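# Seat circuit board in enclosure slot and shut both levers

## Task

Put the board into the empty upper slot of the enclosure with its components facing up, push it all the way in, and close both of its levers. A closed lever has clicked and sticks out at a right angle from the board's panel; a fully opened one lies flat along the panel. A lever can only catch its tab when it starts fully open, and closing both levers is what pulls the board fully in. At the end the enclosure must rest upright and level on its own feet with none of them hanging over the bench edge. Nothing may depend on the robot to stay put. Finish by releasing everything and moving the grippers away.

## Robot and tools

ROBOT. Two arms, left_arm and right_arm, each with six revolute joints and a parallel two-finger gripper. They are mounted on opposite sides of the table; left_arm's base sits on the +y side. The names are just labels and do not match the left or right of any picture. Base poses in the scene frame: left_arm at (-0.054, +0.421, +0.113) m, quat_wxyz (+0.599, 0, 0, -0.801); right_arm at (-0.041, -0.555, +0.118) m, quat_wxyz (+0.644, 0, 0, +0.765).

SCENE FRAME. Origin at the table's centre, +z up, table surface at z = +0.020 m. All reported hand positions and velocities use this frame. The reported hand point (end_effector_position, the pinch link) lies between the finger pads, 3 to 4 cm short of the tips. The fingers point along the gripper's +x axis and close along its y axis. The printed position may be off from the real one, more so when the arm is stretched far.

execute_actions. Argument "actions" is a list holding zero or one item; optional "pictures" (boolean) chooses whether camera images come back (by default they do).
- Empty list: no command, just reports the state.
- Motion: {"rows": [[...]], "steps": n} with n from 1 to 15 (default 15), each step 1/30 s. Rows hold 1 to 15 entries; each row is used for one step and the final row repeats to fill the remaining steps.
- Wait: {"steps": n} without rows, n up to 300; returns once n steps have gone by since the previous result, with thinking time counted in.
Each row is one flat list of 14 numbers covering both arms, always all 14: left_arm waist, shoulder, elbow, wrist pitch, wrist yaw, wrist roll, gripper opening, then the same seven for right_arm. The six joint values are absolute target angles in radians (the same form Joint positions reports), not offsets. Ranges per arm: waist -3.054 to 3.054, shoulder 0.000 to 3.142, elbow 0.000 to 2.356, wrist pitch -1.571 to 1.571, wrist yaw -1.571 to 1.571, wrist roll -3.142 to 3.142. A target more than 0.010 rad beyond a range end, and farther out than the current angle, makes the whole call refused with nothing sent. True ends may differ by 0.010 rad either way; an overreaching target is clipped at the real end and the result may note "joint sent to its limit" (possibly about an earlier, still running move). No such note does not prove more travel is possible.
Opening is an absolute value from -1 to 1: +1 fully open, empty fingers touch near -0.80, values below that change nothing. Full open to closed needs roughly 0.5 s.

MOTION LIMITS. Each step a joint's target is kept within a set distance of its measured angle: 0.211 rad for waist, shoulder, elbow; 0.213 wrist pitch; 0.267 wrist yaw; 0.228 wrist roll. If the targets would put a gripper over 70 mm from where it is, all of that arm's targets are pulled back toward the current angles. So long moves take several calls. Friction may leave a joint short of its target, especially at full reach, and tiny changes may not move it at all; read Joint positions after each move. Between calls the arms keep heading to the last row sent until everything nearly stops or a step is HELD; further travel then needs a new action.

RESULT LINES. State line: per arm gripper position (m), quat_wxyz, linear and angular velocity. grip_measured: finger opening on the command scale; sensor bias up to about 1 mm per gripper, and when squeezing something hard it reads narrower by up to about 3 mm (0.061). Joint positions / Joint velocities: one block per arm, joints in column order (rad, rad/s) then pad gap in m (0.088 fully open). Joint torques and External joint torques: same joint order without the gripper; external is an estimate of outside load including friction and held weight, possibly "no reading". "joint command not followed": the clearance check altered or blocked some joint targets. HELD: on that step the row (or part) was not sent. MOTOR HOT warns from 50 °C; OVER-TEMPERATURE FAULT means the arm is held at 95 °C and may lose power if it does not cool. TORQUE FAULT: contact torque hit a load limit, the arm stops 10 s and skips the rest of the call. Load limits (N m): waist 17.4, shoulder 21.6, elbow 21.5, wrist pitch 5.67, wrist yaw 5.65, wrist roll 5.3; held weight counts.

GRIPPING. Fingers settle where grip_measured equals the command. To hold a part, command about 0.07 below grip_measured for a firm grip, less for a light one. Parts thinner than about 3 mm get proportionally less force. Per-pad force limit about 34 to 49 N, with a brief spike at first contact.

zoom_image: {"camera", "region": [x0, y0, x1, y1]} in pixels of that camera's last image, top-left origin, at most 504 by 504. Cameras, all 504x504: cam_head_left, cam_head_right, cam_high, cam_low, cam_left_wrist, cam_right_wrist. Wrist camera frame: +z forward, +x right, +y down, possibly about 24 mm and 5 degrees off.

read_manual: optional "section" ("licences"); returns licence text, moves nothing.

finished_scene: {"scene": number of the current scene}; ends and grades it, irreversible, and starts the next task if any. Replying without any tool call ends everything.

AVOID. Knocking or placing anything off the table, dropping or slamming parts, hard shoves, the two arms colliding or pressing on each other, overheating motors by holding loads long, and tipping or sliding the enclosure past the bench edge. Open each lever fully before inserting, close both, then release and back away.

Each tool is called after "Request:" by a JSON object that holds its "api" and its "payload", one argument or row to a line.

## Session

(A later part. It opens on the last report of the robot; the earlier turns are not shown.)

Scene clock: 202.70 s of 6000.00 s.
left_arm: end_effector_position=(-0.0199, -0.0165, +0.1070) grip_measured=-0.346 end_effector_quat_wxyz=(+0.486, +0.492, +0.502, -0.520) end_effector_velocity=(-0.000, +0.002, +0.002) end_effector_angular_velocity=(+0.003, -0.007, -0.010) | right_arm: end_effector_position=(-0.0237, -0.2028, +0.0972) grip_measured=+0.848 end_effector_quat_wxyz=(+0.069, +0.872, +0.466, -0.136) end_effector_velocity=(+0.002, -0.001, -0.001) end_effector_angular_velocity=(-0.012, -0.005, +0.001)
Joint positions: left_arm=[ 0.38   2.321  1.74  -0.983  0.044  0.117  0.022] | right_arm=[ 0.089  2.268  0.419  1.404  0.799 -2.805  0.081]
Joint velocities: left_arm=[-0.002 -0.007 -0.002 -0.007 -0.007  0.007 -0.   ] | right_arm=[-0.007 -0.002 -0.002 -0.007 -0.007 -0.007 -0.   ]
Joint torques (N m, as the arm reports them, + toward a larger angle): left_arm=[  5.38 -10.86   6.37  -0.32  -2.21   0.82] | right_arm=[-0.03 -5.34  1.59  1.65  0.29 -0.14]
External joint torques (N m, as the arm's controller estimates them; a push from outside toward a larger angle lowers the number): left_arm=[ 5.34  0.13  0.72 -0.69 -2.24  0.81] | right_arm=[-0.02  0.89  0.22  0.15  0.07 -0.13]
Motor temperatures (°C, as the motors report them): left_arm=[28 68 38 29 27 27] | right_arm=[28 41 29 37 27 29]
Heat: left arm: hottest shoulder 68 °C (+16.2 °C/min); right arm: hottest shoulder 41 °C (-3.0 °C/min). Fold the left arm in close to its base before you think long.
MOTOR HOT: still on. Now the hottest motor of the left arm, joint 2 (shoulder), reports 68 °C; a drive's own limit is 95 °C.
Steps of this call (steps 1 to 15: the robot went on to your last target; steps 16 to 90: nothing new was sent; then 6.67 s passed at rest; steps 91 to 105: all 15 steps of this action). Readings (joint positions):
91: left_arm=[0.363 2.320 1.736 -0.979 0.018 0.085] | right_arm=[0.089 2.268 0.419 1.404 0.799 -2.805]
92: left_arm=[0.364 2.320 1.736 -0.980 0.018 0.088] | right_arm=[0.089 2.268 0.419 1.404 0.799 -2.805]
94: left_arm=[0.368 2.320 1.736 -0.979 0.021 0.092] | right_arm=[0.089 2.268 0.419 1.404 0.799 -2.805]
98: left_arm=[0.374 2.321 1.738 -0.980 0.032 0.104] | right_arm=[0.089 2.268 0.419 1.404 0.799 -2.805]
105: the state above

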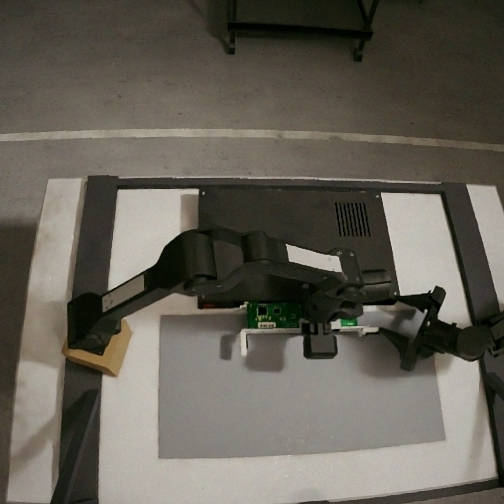

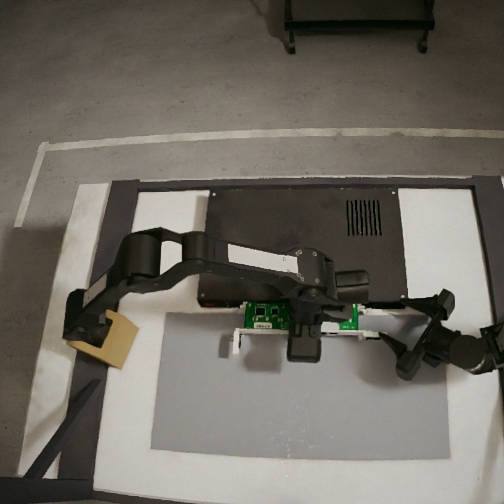

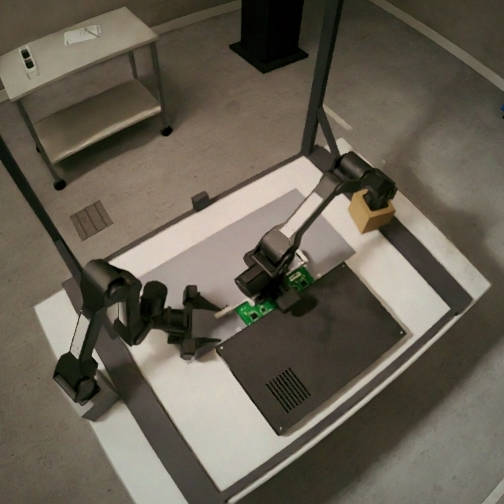

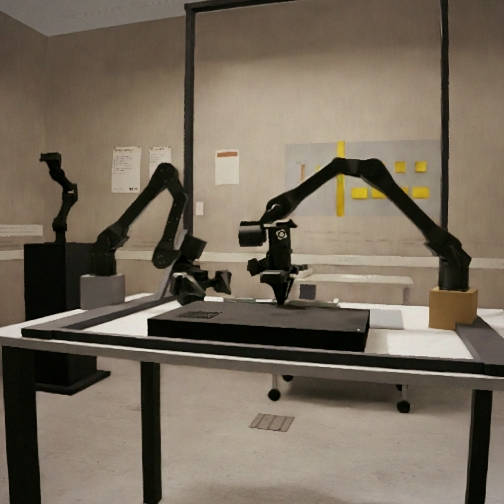

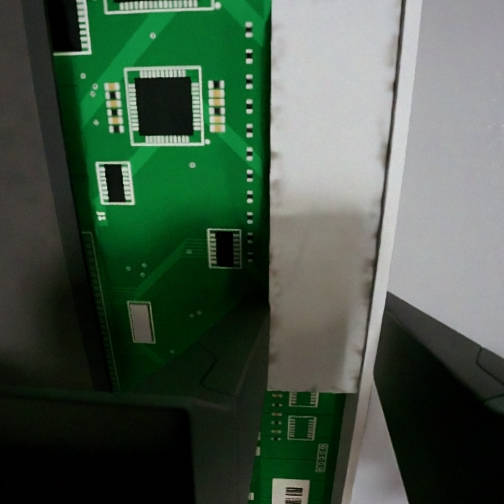

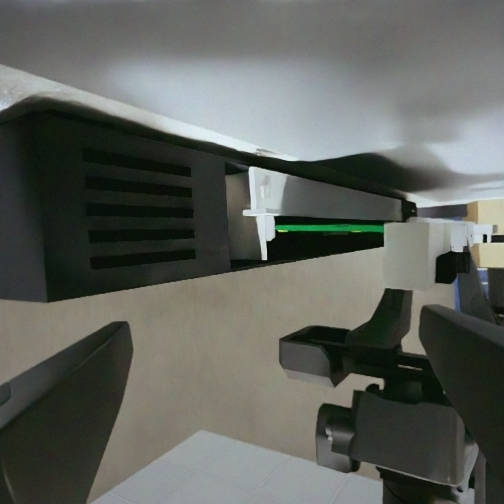

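Request:
{"api": "execute_actions", "payload": {
  "actions": [
    {"rows":[[0.375,2.33,1.75,-0.987,0.0,0.11,-0.42,0.09,2.279,0.42,1.407,0.8,-2.81,0.85]],"steps":10}
  ]
}}

Scene clock: 226.17 s of 6000.00 s.
left_arm: end_effector_position=(-0.0217, -0.0166, +0.1063) grip_measured=-0.346 end_effector_quat_wxyz=(+0.491, +0.498, +0.498, -0.513) end_effector_velocity=(-0.000, +0.002, +0.000) end_effector_angular_velocity=(+0.010, -0.021, +0.015) | right_arm: end_effector_position=(-0.0237, -0.2028, +0.0972) grip_measured=+0.848 end_effector_quat_wxyz=(+0.069, +0.872, +0.466, -0.136) end_effector_velocity=(+0.001, -0.003, -0.003) end_effector_angular_velocity=(-0.026, -0.008, +0.006)
Joint positions: left_arm=[ 0.369  2.323  1.74  -0.982  0.023  0.104  0.022] | right_arm=[ 0.089  2.268  0.419  1.404  0.799 -2.805  0.081]
Joint velocities: left_arm=[-0.007 -0.002 -0.002 -0.007 -0.022 -0.022 -0.   ] | right_arm=[-0.002 -0.007 -0.007 -0.022 -0.007 -0.007 -0.   ]
Joint torques (N m, as the arm reports them, + toward a larger angle): left_arm=[  0.68 -11.04   5.84  -0.36  -0.95   0.25] | right_arm=[-0.03 -5.34  1.61  1.64  0.29 -0.14]
External joint torques (N m, as the arm's controller estimates them; a push from outside toward a larger angle lowers the number): left_arm=[ 0.76 -0.11  0.24 -0.72 -0.97  0.25] | right_arm=[-0.04  0.86  0.25  0.15  0.08 -0.13]
Motor temperatures (°C, as the motors report them): left_arm=[31 65 42 29 32 28] | right_arm=[28 41 29 38 27 29]
Heat: left arm: hottest shoulder 65 °C (+6.0 °C/min); right arm: hottest shoulder 41 °C (-1.0 °C/min). Fold the left arm in close to its base before you think long.
MOTOR HOT: still on. Now the hottest motor of the left arm, joint 2 (shoulder), reports 65 °C; a drive's own limit is 95 °C.
Steps of this call (steps 1 to 15: the robot went on to your last target; steps 16 to 90: nothing new was sent; then 20.13 s passed at rest; steps 91 to 100: all 10 steps of this action). Readings (joint positions):
91: left_arm=[0.378 2.321 1.740 -0.983 0.042 0.118] | right_arm=[0.089 2.268 0.419 1.404 0.799 -2.805]
92: left_arm=[0.374 2.321 1.740 -0.983 0.033 0.114] | right_arm=[0.089 2.268 0.419 1.404 0.799 -2.805]
94: left_arm=[0.369 2.323 1.740 -0.982 0.024 0.108] | right_arm=[0.089 2.268 0.419 1.404 0.799 -2.805]
98: left_arm=[0.369 2.323 1.740 -0.982 0.023 0.105] | right_arm=[0.089 2.268 0.419 1.404 0.799 -2.805]
100: the state above

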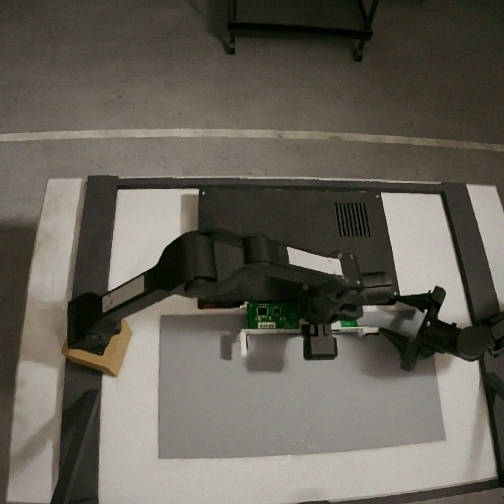

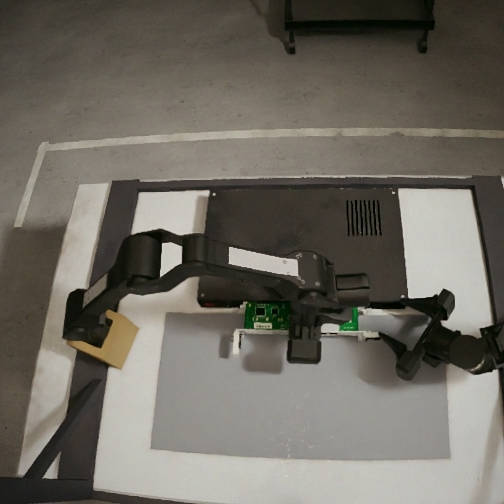

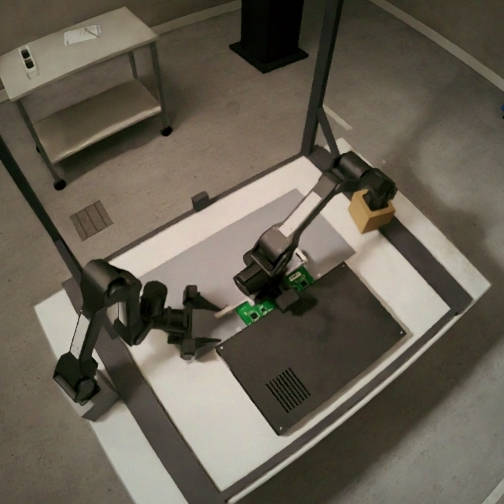

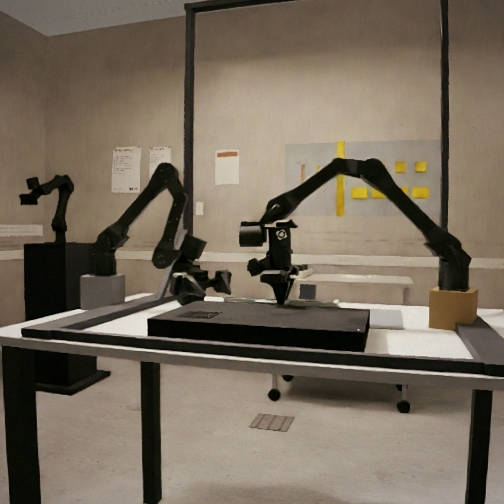

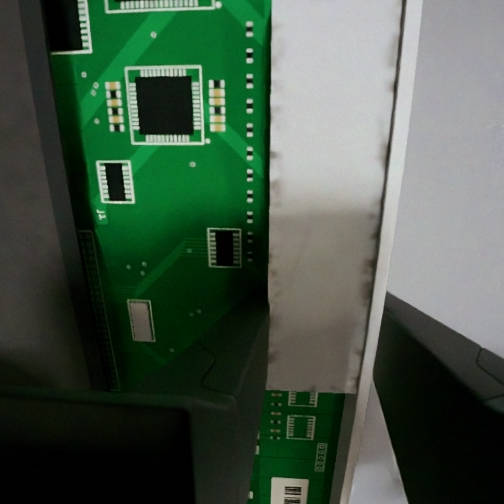

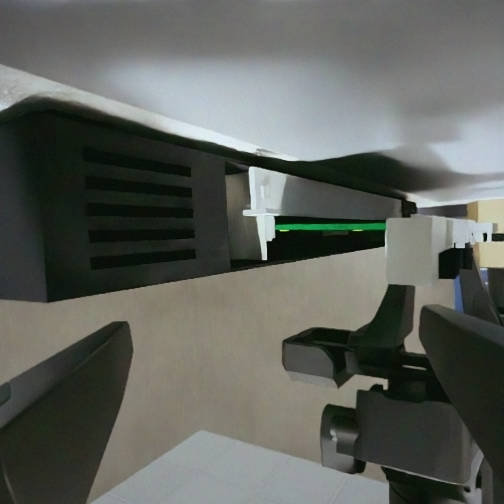

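Request:
{"api": "execute_actions", "payload": {
  "actions": [
    {"rows":[[0.365,2.33,1.75,-0.987,0.0,0.09,-0.1,0.09,2.279,0.42,1.407,0.8,-2.81,0.85]],"steps":15}
  ]
}}

Scene clock: 231.20 s of 6000.00 s.
left_arm: end_effector_position=(-0.0198, -0.0164, +0.1070) grip_measured=-0.104 end_effector_quat_wxyz=(+0.497, +0.502, +0.495, -0.506) end_effector_velocity=(+0.002, -0.001, +0.000) end_effector_angular_velocity=(-0.007, -0.008, +0.010) | right_arm: end_effector_position=(-0.0237, -0.2028, +0.0972) grip_measured=+0.848 end_effector_quat_wxyz=(+0.069, +0.872, +0.466, -0.136) end_effector_velocity=(+0.000, -0.001, -0.002) end_effector_angular_velocity=(-0.021, -0.007, +0.006)
Joint positions: left_arm=[ 0.366  2.323  1.743 -0.987  0.003  0.095  0.034] | right_arm=[ 0.089  2.268  0.419  1.404  0.799 -2.805  0.081]
Joint velocities: left_arm=[ 0.002 -0.002 -0.002  0.007 -0.007 -0.007  0.001] | right_arm=[-0.002 -0.007 -0.002 -0.022 -0.007 -0.007 -0.   ]
Joint torques (N m, as the arm reports them, + toward a larger angle): left_arm=[ -0.14 -11.09   5.53   0.02  -0.1   -0.19] | right_arm=[-0.02 -5.34  1.6   1.64  0.28 -0.14]
External joint torques (N m, as the arm's controller estimates them; a push from outside toward a larger angle lowers the number): left_arm=[-0.14 -0.04 -0.18 -0.35 -0.1  -0.19] | right_arm=[-0.02  0.87  0.25  0.16  0.07 -0.13]
Motor temperatures (°C, as the motors report them): left_arm=[31 65 42 29 31 28] | right_arm=[28 41 28 38 27 29]
Heat: left arm: hottest shoulder 65 °C (+4.0 °C/min); right arm: hottest shoulder 41 °C (-1.0 °C/min). Fold the left arm in close to its base before you think long.
MOTOR HOT: still on. Now the hottest motor of the left arm, joint 2 (shoulder), reports 65 °C; a drive's own limit is 95 °C.
Steps of this call (steps 1 to 15: the robot went on to your last target; steps 16 to 90: nothing new was sent; then 1.53 s passed at rest; steps 91 to 105: all 15 steps of this action). Readings (joint positions):
91: left_arm=[0.368 2.323 1.740 -0.982 0.021 0.100] | right_arm=[0.089 2.268 0.419 1.404 0.799 -2.805]
92: left_arm=[0.366 2.323 1.740 -0.984 0.011 0.100] | right_arm=[0.089 2.268 0.419 1.404 0.799 -2.805]
94: left_arm=[0.366 2.323 1.741 -0.987 0.004 0.099] | right_arm=[0.089 2.268 0.419 1.404 0.799 -2.805]
98: left_arm=[0.366 2.323 1.743 -0.987 0.003 0.096] | right_arm=[0.089 2.268 0.419 1.404 0.799 -2.805]
105: the state above

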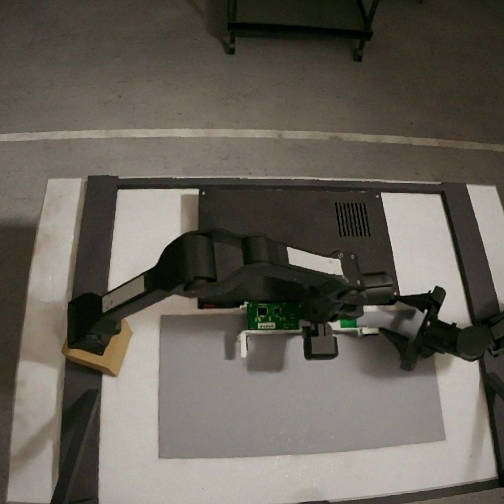

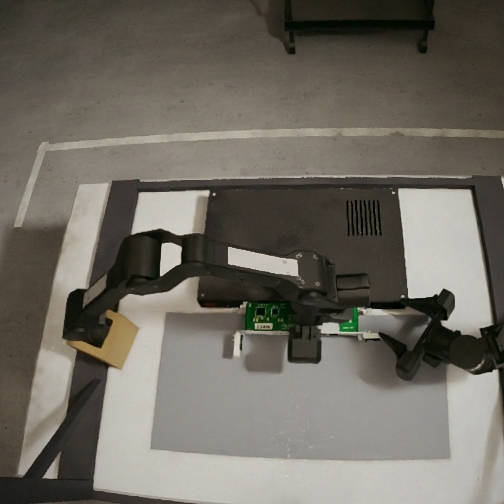

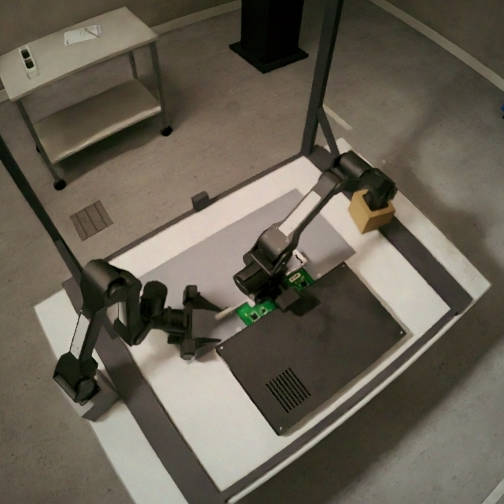

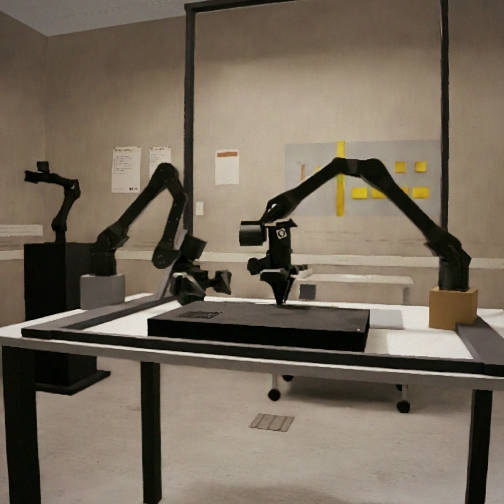

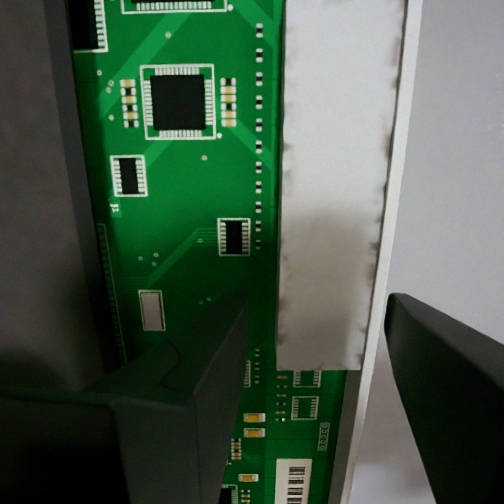

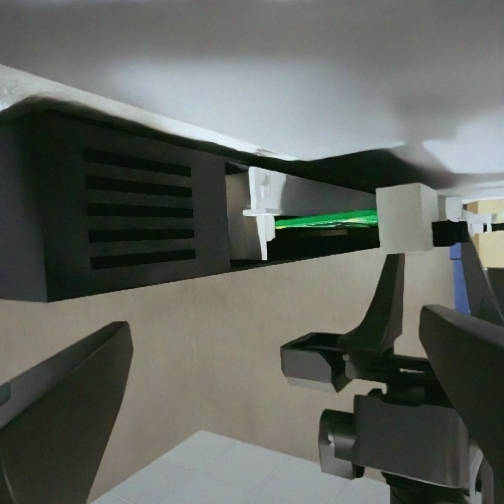

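Request:
{"api": "execute_actions", "payload": {
  "actions": [
    {"rows":[[0.36,2.355,1.75,-0.965,0.0,0.09,-0.1,0.09,2.279,0.42,1.407,0.8,-2.81,0.85]],"steps":12}
  ],
  "pictures": false
}}

Request:
{"api": "execute_actions", "payload": {
  "actions": [
    {"rows":[[0.36,2.355,1.75,-0.965,0.0,0.09,-0.25,0.09,2.279,0.42,1.407,0.8,-2.81,0.85],[0.36,2.355,1.75,-0.965,0.0,0.09,-0.3,0.09,2.279,0.42,1.407,0.8,-2.81,0.85],[0.36,2.355,1.75,-0.965,0.0,0.09,-0.35,0.09,2.279,0.42,1.407,0.8,-2.81,0.85],[0.36,2.355,1.75,-0.965,0.0,0.09,-0.42,0.09,2.279,0.42,1.407,0.8,-2.81,0.85]],"steps":15}
  ]
}}

Scene clock: 242.43 s of 6000.00 s.
left_arm: end_effector_position=(-0.0209, -0.0194, +0.1014) grip_measured=-0.103 end_effector_quat_wxyz=(+0.498, +0.501, +0.493, -0.508) end_effector_velocity=(-0.000, +0.006, +0.001) end_effector_angular_velocity=(+0.022, -0.006, +0.005) | right_arm: end_effector_position=(-0.0237, -0.2028, +0.0972) grip_measured=+0.848 end_effector_quat_wxyz=(+0.069, +0.872, +0.466, -0.136) end_effector_velocity=(+0.000, -0.001, -0.002) end_effector_angular_velocity=(-0.018, +0.000, +0.015)
Joint positions: left_arm=[ 0.363  2.336  1.743 -0.967  0.003  0.095  0.034] | right_arm=[ 0.089  2.268  0.419  1.404  0.799 -2.805  0.081]
Joint velocities: left_arm=[-0.002 -0.007 -0.007 -0.022 -0.007 -0.007  0.   ] | right_arm=[-0.007 -0.002 -0.007 -0.007 -0.022 -0.007 -0.   ]
Joint torques (N m, as the arm reports them, + toward a larger angle): left_arm=[-0.32 -9.83  5.5   0.2  -0.1  -0.2 ] | right_arm=[-0.05 -5.35  1.6   1.64  0.29 -0.14]
External joint torques (N m, as the arm's controller estimates them; a push from outside toward a larger angle lowers the number): left_arm=[-0.31  1.1  -0.03 -0.13 -0.11 -0.2 ] | right_arm=[-0.02  0.81  0.28  0.17  0.07 -0.13]
Motor temperatures (°C, as the motors report them): left_arm=[30 65 42 29 31 28] | right_arm=[28 40 28 38 27 29]
Heat: left arm: hottest shoulder 65 °C (-1.0 °C/min); right arm: hottest shoulder 40 °C (-1.0 °C/min). Fold the left arm in close to its base before you think long.
MOTOR HOT: still on. Now the hottest motor of the left arm, joint 2 (shoulder), reports 65 °C; a drive's own limit is 95 °C.
Steps of this call (steps 1 to 15: the robot went on to your last target; steps 16 to 90: nothing new was sent; then 7.83 s passed at rest; steps 91 to 102: all 12 steps of this action). Readings (joint positions):
91: left_arm=[0.366 2.324 1.743 -0.985 0.003 0.095] | right_arm=[0.089 2.268 0.419 1.404 0.799 -2.805]
92: left_arm=[0.366 2.325 1.743 -0.978 0.003 0.095] | right_arm=[0.089 2.268 0.419 1.404 0.799 -2.805]
94: left_arm=[0.364 2.329 1.743 -0.971 0.003 0.095] | right_arm=[0.089 2.268 0.419 1.404 0.799 -2.805]
98: left_arm=[0.363 2.336 1.743 -0.968 0.003 0.095] | right_arm=[0.089 2.268 0.419 1.404 0.799 -2.805]
102: the state above

Scene clock: 242.93 s of 6000.00 s.
left_arm: end_effector_position=(-0.0225, -0.0195, +0.1014) grip_measured=-0.348 end_effector_quat_wxyz=(+0.497, +0.502, +0.493, -0.508) end_effector_velocity=(-0.002, +0.004, +0.002) end_effector_angular_velocity=(+0.018, -0.006, +0.000) | right_arm: end_effector_position=(-0.0237, -0.2028, +0.0972) grip_measured=+0.848 end_effector_quat_wxyz=(+0.069, +0.872, +0.466, -0.136) end_effector_velocity=(-0.000, +0.002, +0.002) end_effector_angular_velocity=(+0.005, +0.006, +0.015)
Joint positions: left_arm=[ 0.36   2.336  1.743 -0.967  0.003  0.092  0.022] | right_arm=[ 0.089  2.268  0.419  1.404  0.799 -2.805  0.081]
Joint velocities: left_arm=[-0.007 -0.002  0.002 -0.022 -0.007 -0.007 -0.   ] | right_arm=[-0.007 -0.007 -0.002  0.007 -0.022 -0.007 -0.   ]
Joint torques (N m, as the arm reports them, + toward a larger angle): left_arm=[ 0.02 -9.83  5.45  0.24 -0.11 -0.07] | right_arm=[-0.03 -5.35  1.62  1.64  0.29 -0.14]
External joint torques (N m, as the arm's controller estimates them; a push from outside toward a larger angle lowers the number): left_arm=[ 0.1   1.23 -0.17 -0.11 -0.12 -0.07] | right_arm=[-0.01  0.9   0.24  0.14  0.08 -0.13]
Motor temperatures (°C, as the motors report them): left_arm=[30 65 42 29 30 28] | right_arm=[28 40 28 38 27 29]
Heat: left arm: hottest shoulder 65 °C (-1.0 °C/min); right arm: hottest shoulder 40 °C (-1.0 °C/min). Fold the left arm in close to its base before you think long.
MOTOR HOT: still on. Now the hottest motor of the left arm, joint 2 (shoulder), reports 65 °C; a drive's own limit is 95 °C.
Steps of this call (steps 1 to 15: all 15 steps of this action). Readings (joint positions):
1: left_arm=[0.363 2.336 1.743 -0.967 0.003 0.095] | right_arm=[0.089 2.268 0.419 1.404 0.799 -2.805]
2: left_arm=[0.363 2.336 1.743 -0.967 0.003 0.095] | right_arm=[0.089 2.268 0.419 1.404 0.799 -2.805]
4: left_arm=[0.362 2.336 1.743 -0.967 0.007 0.095] | right_arm=[0.089 2.268 0.419 1.404 0.799 -2.805]
8: left_arm=[0.360 2.336 1.743 -0.967 0.003 0.092] | right_arm=[0.089 2.268 0.419 1.404 0.799 -2.805]
15: the state above

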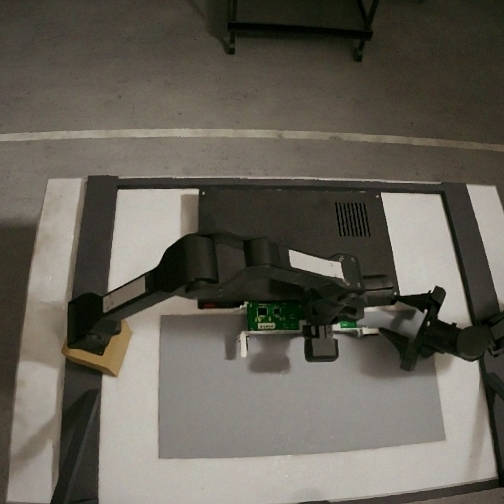

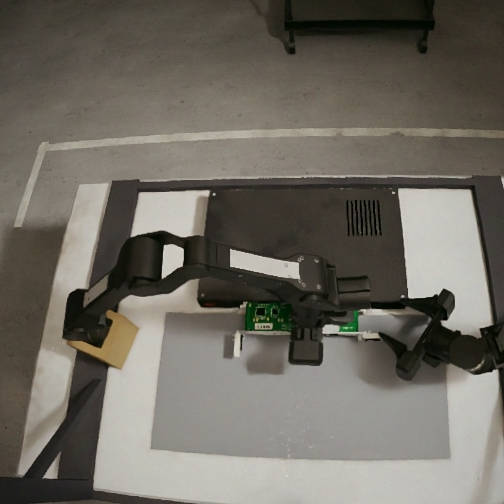

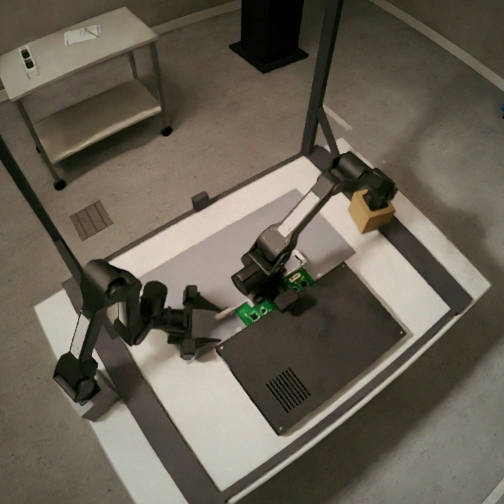

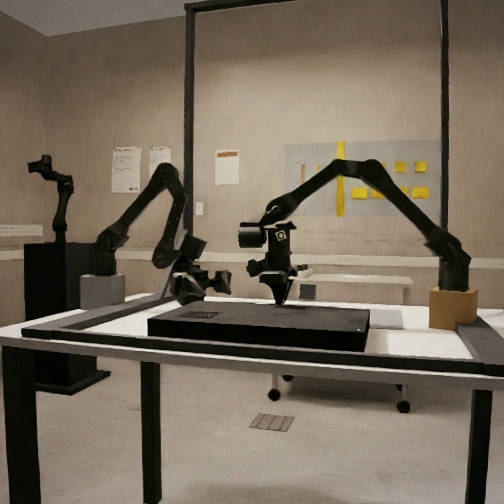

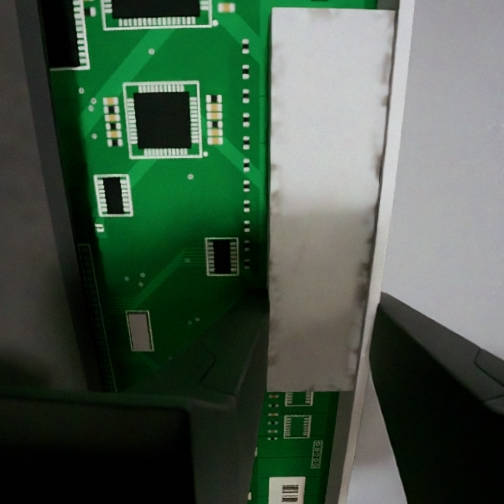

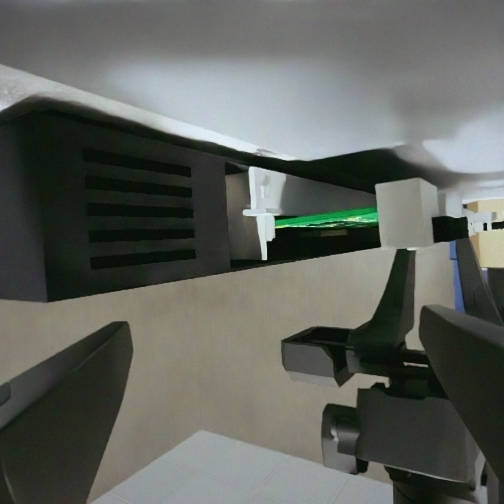

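Request:
{"api": "execute_actions", "payload": {
  "actions": [
    {"rows":[[0.36,2.325,1.75,-0.98,0.0,0.09,-0.45,0.09,2.279,0.42,1.407,0.8,-2.81,0.85]],"steps":15}
  ]
}}

Request:
{"api": "zoom_image", "payload": {
  "camera": "cam_right_wrist",
  "region": [220,150,504,300]
}}

Request:
{"api": "zoom_image", "payload": {
  "camera": "cam_head_left",
  "region": [190,280,410,370]
}}

Scene clock: 250.27 s of 6000.00 s.
left_arm: end_effector_position=(-0.0225, -0.0192, +0.1017) grip_measured=-0.348 end_effector_quat_wxyz=(+0.497, +0.502, +0.494, -0.508) end_effector_velocity=(+0.002, -0.002, +0.003) end_effector_angular_velocity=(-0.011, -0.023, +0.005) | right_arm: end_effector_position=(-0.0237, -0.2028, +0.0972) grip_measured=+0.848 end_effector_quat_wxyz=(+0.069, +0.872, +0.466, -0.136) end_effector_velocity=(-0.000, +0.001, +0.000) end_effector_angular_velocity=(+0.010, +0.011, +0.002)
Joint positions: left_arm=[ 0.36   2.336  1.745 -0.971  0.003  0.092  0.022] | right_arm=[ 0.089  2.268  0.419  1.404  0.799 -2.805  0.081]
Joint velocities: left_arm=[-0.002 -0.007 -0.002  0.007 -0.022 -0.007 -0.   ] | right_arm=[-0.002  0.002  0.002  0.007 -0.007  0.007 -0.   ]
Joint torques (N m, as the arm reports them, + toward a larger angle): left_arm=[  0.03 -13.2    5.31  -0.72  -0.12  -0.07] | right_arm=[-0.03 -5.31  1.61  1.65  0.29 -0.14]
External joint torques (N m, as the arm's controller estimates them; a push from outside toward a larger angle lowers the number): left_arm=[-0.13 -2.15 -0.32 -1.09 -0.11 -0.07] | right_arm=[-0.03  0.87  0.23  0.16  0.07 -0.13]
Motor temperatures (°C, as the motors report them): left_arm=[30 64 42 29 30 27] | right_arm=[28 40 28 38 27 29]
Heat: left arm: hottest shoulder 64 °C (-3.0 °C/min); right arm: hottest shoulder 40 °C (-1.0 °C/min). Fold the left arm in close to its base before you think long.
MOTOR HOT: still on. Now the hottest motor of the left arm, joint 2 (shoulder), reports 64 °C; a drive's own limit is 95 °C.
Steps of this call (steps 1 to 15: the robot went on to your last target; steps 16 to 90: nothing new was sent; then 3.83 s passed at rest; steps 91 to 105: all 15 steps of this action). Readings (joint positions):
91: left_arm=[0.360 2.336 1.743 -0.968 0.003 0.092] | right_arm=[0.089 2.268 0.419 1.404 0.799 -2.805]
92: left_arm=[0.360 2.336 1.743 -0.969 0.003 0.092] | right_arm=[0.089 2.268 0.419 1.404 0.799 -2.805]
94: left_arm=[0.360 2.336 1.744 -0.969 0.003 0.092] | right_arm=[0.089 2.268 0.419 1.404 0.799 -2.805]
98: left_arm=[0.360 2.336 1.745 -0.970 0.003 0.092] | right_arm=[0.089 2.268 0.419 1.404 0.799 -2.805]
105: the state above

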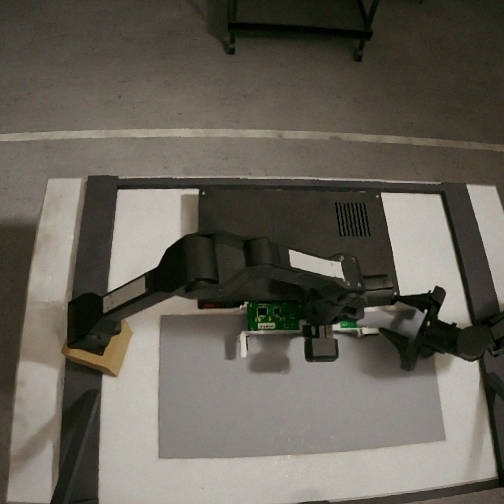

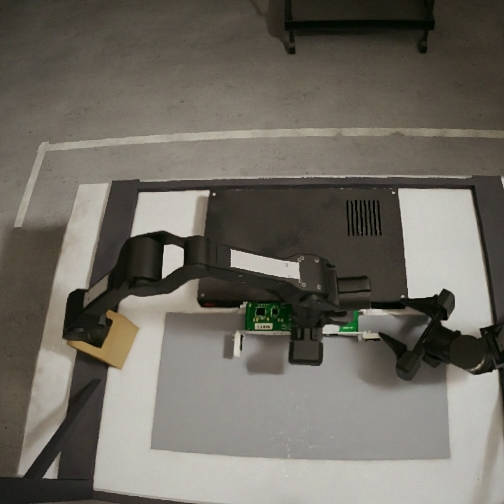

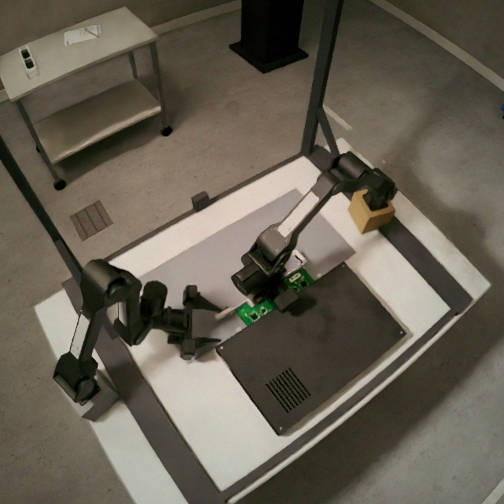

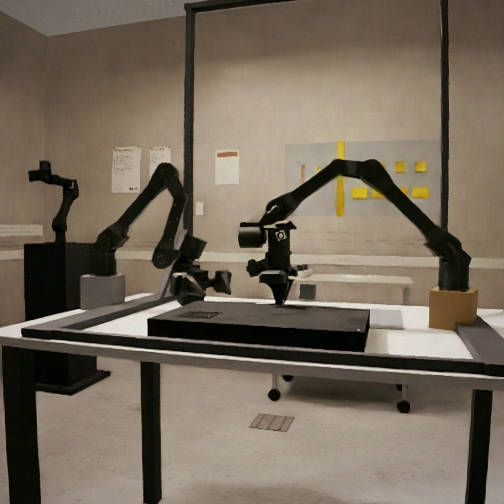

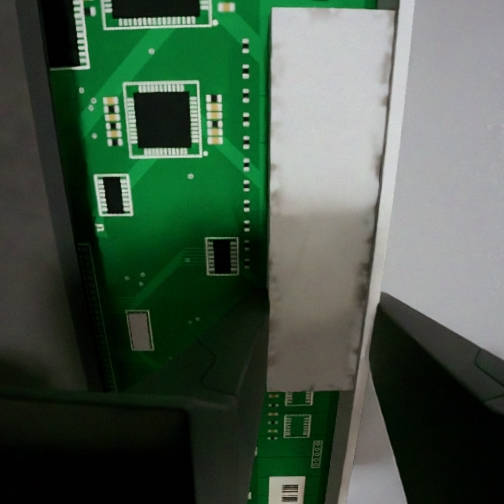

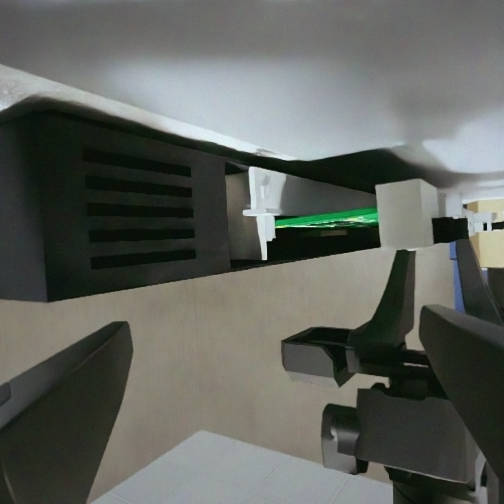

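Region (220, 150, 504, 300) of cam_right_wrist's 504x504 image, scaled by 1.775, with more detail than that image has; it fills the top 266 rows of this view, and the rest is white.

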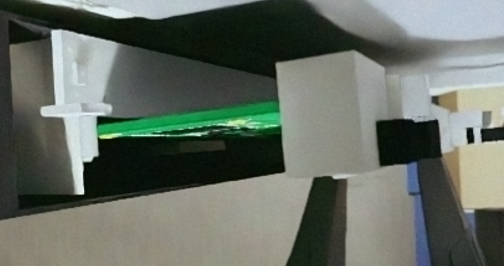

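Region (190, 280, 410, 370) of cam_head_left's 504x504 image, scaled by 2.291, with more detail than that image has; it fills the top 206 rows of this view, and the rest is white.

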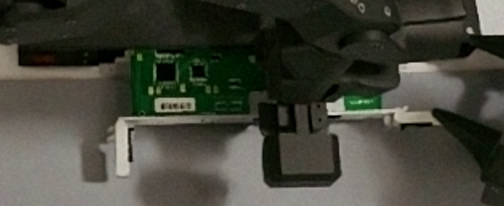

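Request:
{"api": "execute_actions", "payload": {
  "actions": [
    {"rows":[[0.37,2.34,1.75,-0.97,0.0,0.13,-0.45,0.09,2.279,0.42,1.407,0.8,-2.81,0.85],[0.37,2.34,1.75,-0.97,0.0,0.13,-0.45,0.09,2.279,0.42,1.407,0.8,-2.81,0.85],[0.375,2.34,1.75,-0.97,0.0,0.14,-0.45,0.09,2.279,0.42,1.407,0.8,-2.81,0.85],[0.38,2.34,1.75,-0.97,0.0,0.14,-0.45,0.09,2.279,0.42,1.407,0.8,-2.81,0.85],[0.385,2.34,1.75,-0.97,0.0,0.15,-0.45,0.09,2.279,0.42,1.407,0.8,-2.81,0.85],[0.39,2.34,1.75,-0.97,0.0,0.15,-0.45,0.09,2.279,0.42,1.407,0.8,-2.81,0.85],[0.4,2.34,1.75,-0.97,0.0,0.16,-0.45,0.09,2.279,0.42,1.407,0.8,-2.81,0.85]],"steps":15}
  ]
}}

Scene clock: 260.30 s of 6000.00 s.
left_arm: end_effector_position=(-0.0186, -0.0187, +0.1018) grip_measured=-0.348 end_effector_quat_wxyz=(+0.484, +0.505, +0.490, -0.521) end_effector_velocity=(+0.006, +0.008, -0.003) end_effector_angular_velocity=(+0.035, -0.034, +0.010) | right_arm: end_effector_position=(-0.0237, -0.2028, +0.0972) grip_measured=+0.848 end_effector_quat_wxyz=(+0.069, +0.872, +0.466, -0.136) end_effector_velocity=(+0.001, -0.003, -0.004) end_effector_angular_velocity=(-0.031, -0.010, +0.006)
Joint positions: left_arm=[ 0.375  2.336  1.745 -0.972  0.023  0.14   0.022] | right_arm=[ 0.089  2.268  0.419  1.404  0.799 -2.805  0.081]
Joint velocities: left_arm=[ 0.002  0.002 -0.007 -0.022 -0.037 -0.007  0.   ] | right_arm=[-0.002 -0.002 -0.007 -0.022 -0.007 -0.007 -0.   ]
Joint torques (N m, as the arm reports them, + toward a larger angle): left_arm=[  2.44 -11.5    5.29   0.2   -0.91   0.74] | right_arm=[-0.02 -5.34  1.6   1.64  0.29 -0.14]
External joint torques (N m, as the arm's controller estimates them; a push from outside toward a larger angle lowers the number): left_arm=[ 2.31 -0.62 -0.22 -0.13 -0.91  0.74] | right_arm=[-0.04  0.83  0.25  0.16  0.08 -0.13]
Motor temperatures (°C, as the motors report them): left_arm=[29 67 42 29 29 27] | right_arm=[28 40 28 38 27 29]
Heat: left arm: hottest shoulder 67 °C (-1.0 °C/min); right arm: hottest shoulder 40 °C (-1.0 °C/min). Fold the left arm in close to its base before you think long.
MOTOR HOT: still on. Now the hottest motor of the left arm, joint 2 (shoulder), reports 67 °C; a drive's own limit is 95 °C.
Steps of this call (steps 1 to 15: the robot went on to your last target; steps 16 to 90: nothing new was sent; then 6.53 s passed at rest; steps 91 to 105: all 15 steps of this action). Readings (joint positions):
91: left_arm=[0.360 2.336 1.745 -0.971 0.003 0.094] | right_arm=[0.089 2.268 0.419 1.404 0.799 -2.805]
92: left_arm=[0.360 2.336 1.745 -0.971 0.003 0.099] | right_arm=[0.089 2.268 0.419 1.404 0.799 -2.805]
94: left_arm=[0.362 2.336 1.745 -0.970 0.007 0.111] | right_arm=[0.089 2.268 0.419 1.404 0.799 -2.805]
98: left_arm=[0.370 2.336 1.745 -0.972 0.018 0.132] | right_arm=[0.089 2.268 0.419 1.404 0.799 -2.805]
105: the state above

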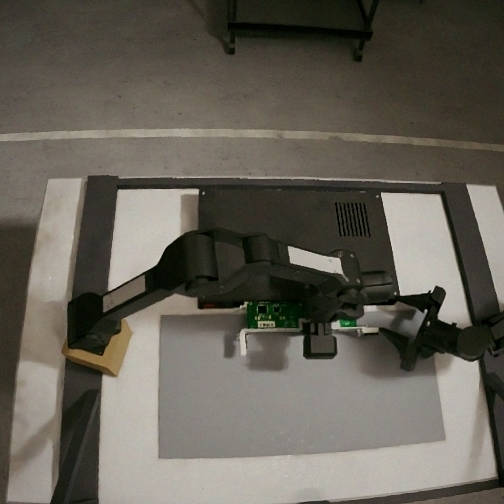

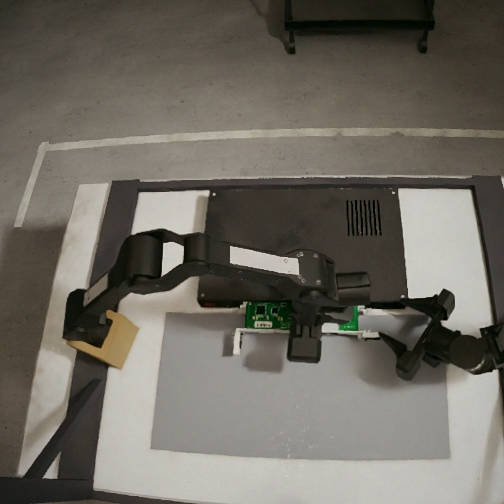

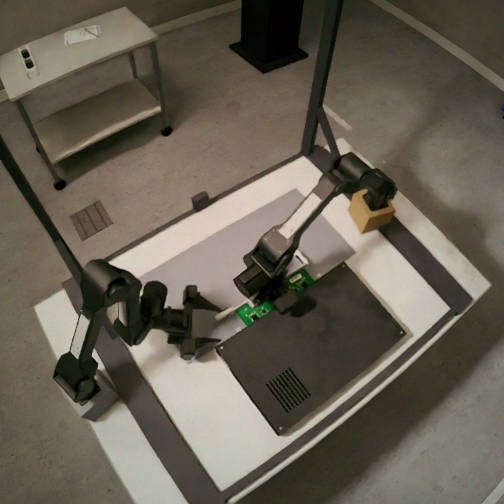

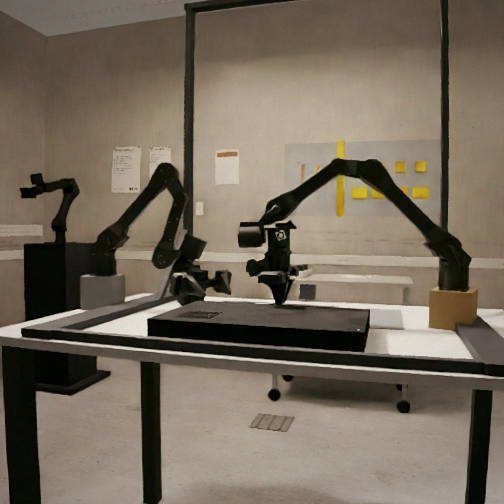

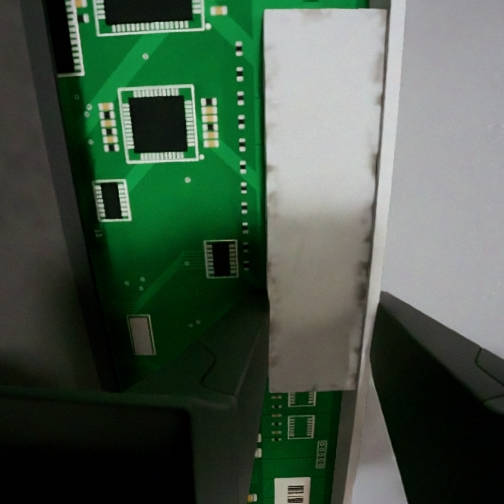

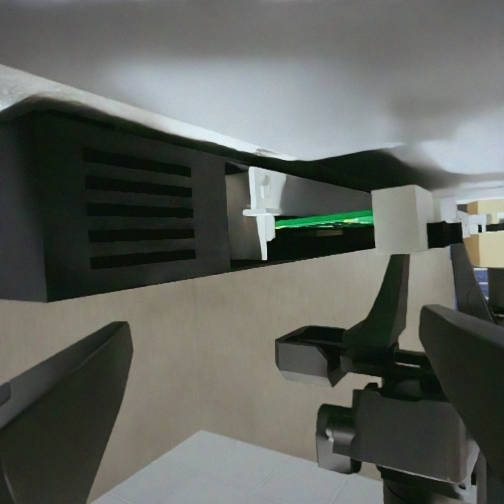

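Moving with friction. Continue.

Request:
{"api": "execute_actions", "payload": {
  "actions": [
    {"rows":[[0.41,2.34,1.75,-0.97,-0.03,0.17,-0.45,0.09,2.279,0.42,1.407,0.8,-2.81,0.85],[0.42,2.34,1.75,-0.97,-0.03,0.18,-0.45,0.09,2.279,0.42,1.407,0.8,-2.81,0.85],[0.43,2.34,1.75,-0.97,-0.04,0.19,-0.45,0.09,2.279,0.42,1.407,0.8,-2.81,0.85]],"steps":15}
  ]
}}

Scene clock: 265.53 s of 6000.00 s.
left_arm: end_effector_position=(-0.0150, -0.0186, +0.1019) grip_measured=-0.348 end_effector_quat_wxyz=(+0.480, +0.509, +0.485, -0.524) end_effector_velocity=(-0.000, +0.002, +0.000) end_effector_angular_velocity=(+0.008, -0.007, +0.005) | right_arm: end_effector_position=(-0.0237, -0.2028, +0.0972) grip_measured=+0.848 end_effector_quat_wxyz=(+0.069, +0.872, +0.466, -0.136) end_effector_velocity=(+0.000, -0.001, -0.001) end_effector_angular_velocity=(-0.012, -0.005, +0.006)
Joint positions: left_arm=[ 0.383  2.336  1.745 -0.972  0.021  0.164  0.022] | right_arm=[ 0.089  2.268  0.419  1.404  0.799 -2.805  0.081]
Joint velocities: left_arm=[-0.002 -0.002 -0.002 -0.007 -0.007 -0.007 -0.   ] | right_arm=[-0.002 -0.002 -0.002 -0.007 -0.007 -0.007  0.   ]
Joint torques (N m, as the arm reports them, + toward a larger angle): left_arm=[  4.64 -11.5    5.27   0.19  -2.52   1.02] | right_arm=[-0.01 -5.34  1.61  1.64  0.29 -0.14]
External joint torques (N m, as the arm's controller estimates them; a push from outside toward a larger angle lowers the number): left_arm=[ 4.7  -0.5  -0.34 -0.17 -2.54  1.02] | right_arm=[-0.02  0.86  0.25  0.15  0.08 -0.13]
Motor temperatures (°C, as the motors report them): left_arm=[29 67 42 29 30 27] | right_arm=[28 40 28 38 27 29]
Heat: left arm: hottest shoulder 67 °C (+0.0 °C/min); right arm: hottest shoulder 40 °C (-1.0 °C/min). Fold the left arm in close to its base before you think long.
MOTOR HOT: still on. Now the hottest motor of the left arm, joint 2 (shoulder), reports 67 °C; a drive's own limit is 95 °C.
Steps of this call (steps 1 to 15: the robot went on to your last target; steps 16 to 90: nothing new was sent; then 1.73 s passed at rest; steps 91 to 105: all 15 steps of this action). Readings (joint positions):
91: left_arm=[0.376 2.336 1.745 -0.972 0.022 0.144] | right_arm=[0.089 2.268 0.419 1.404 0.799 -2.805]
92: left_arm=[0.376 2.336 1.745 -0.972 0.022 0.148] | right_arm=[0.089 2.268 0.419 1.404 0.799 -2.805]
94: left_arm=[0.380 2.336 1.745 -0.972 0.021 0.156] | right_arm=[0.089 2.268 0.419 1.404 0.799 -2.805]
98: left_arm=[0.383 2.336 1.745 -0.972 0.022 0.162] | right_arm=[0.089 2.268 0.419 1.404 0.799 -2.805]
105: the state above

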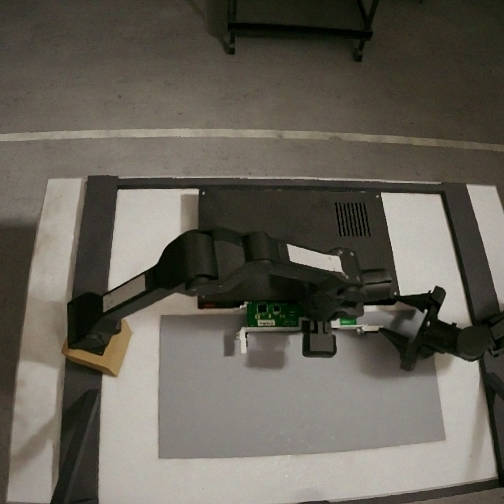

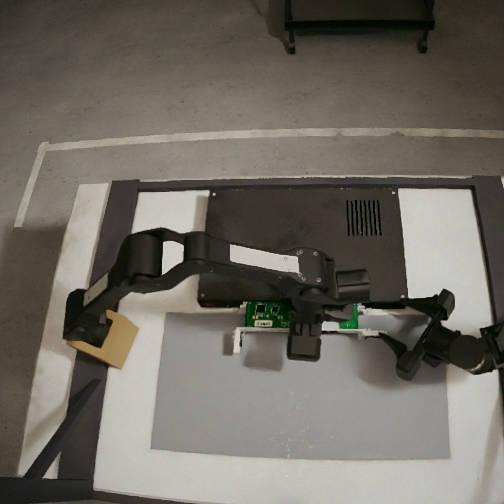

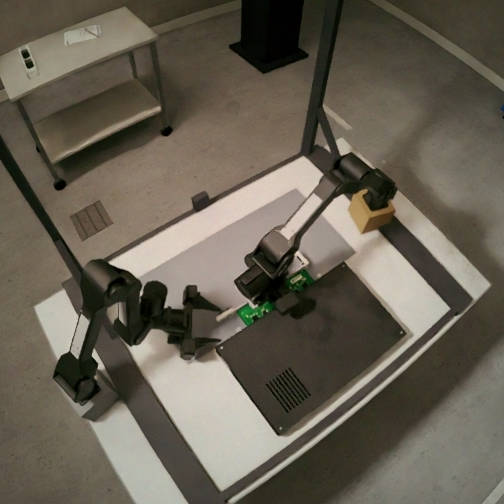

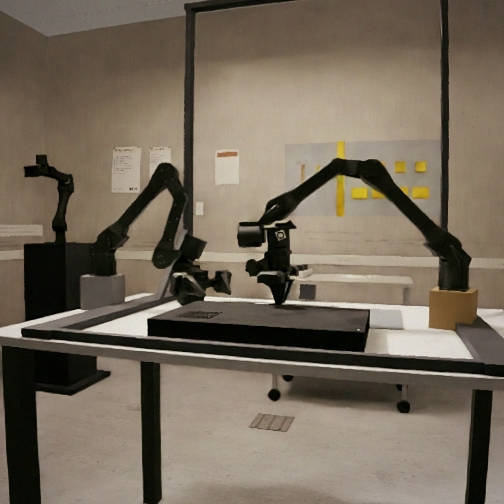

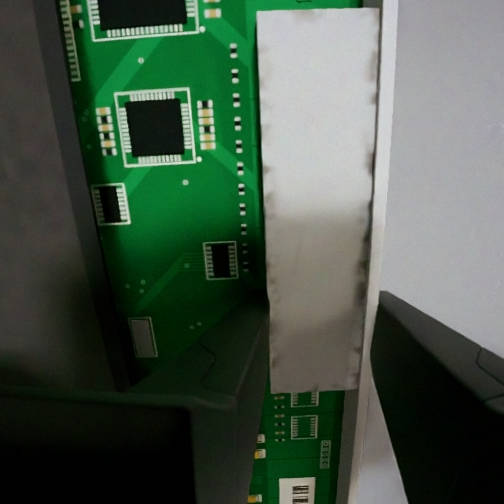

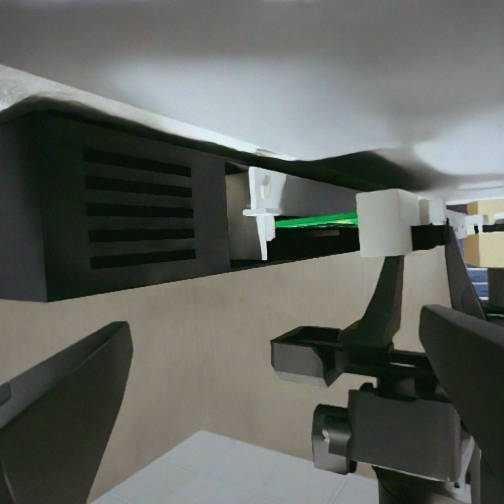

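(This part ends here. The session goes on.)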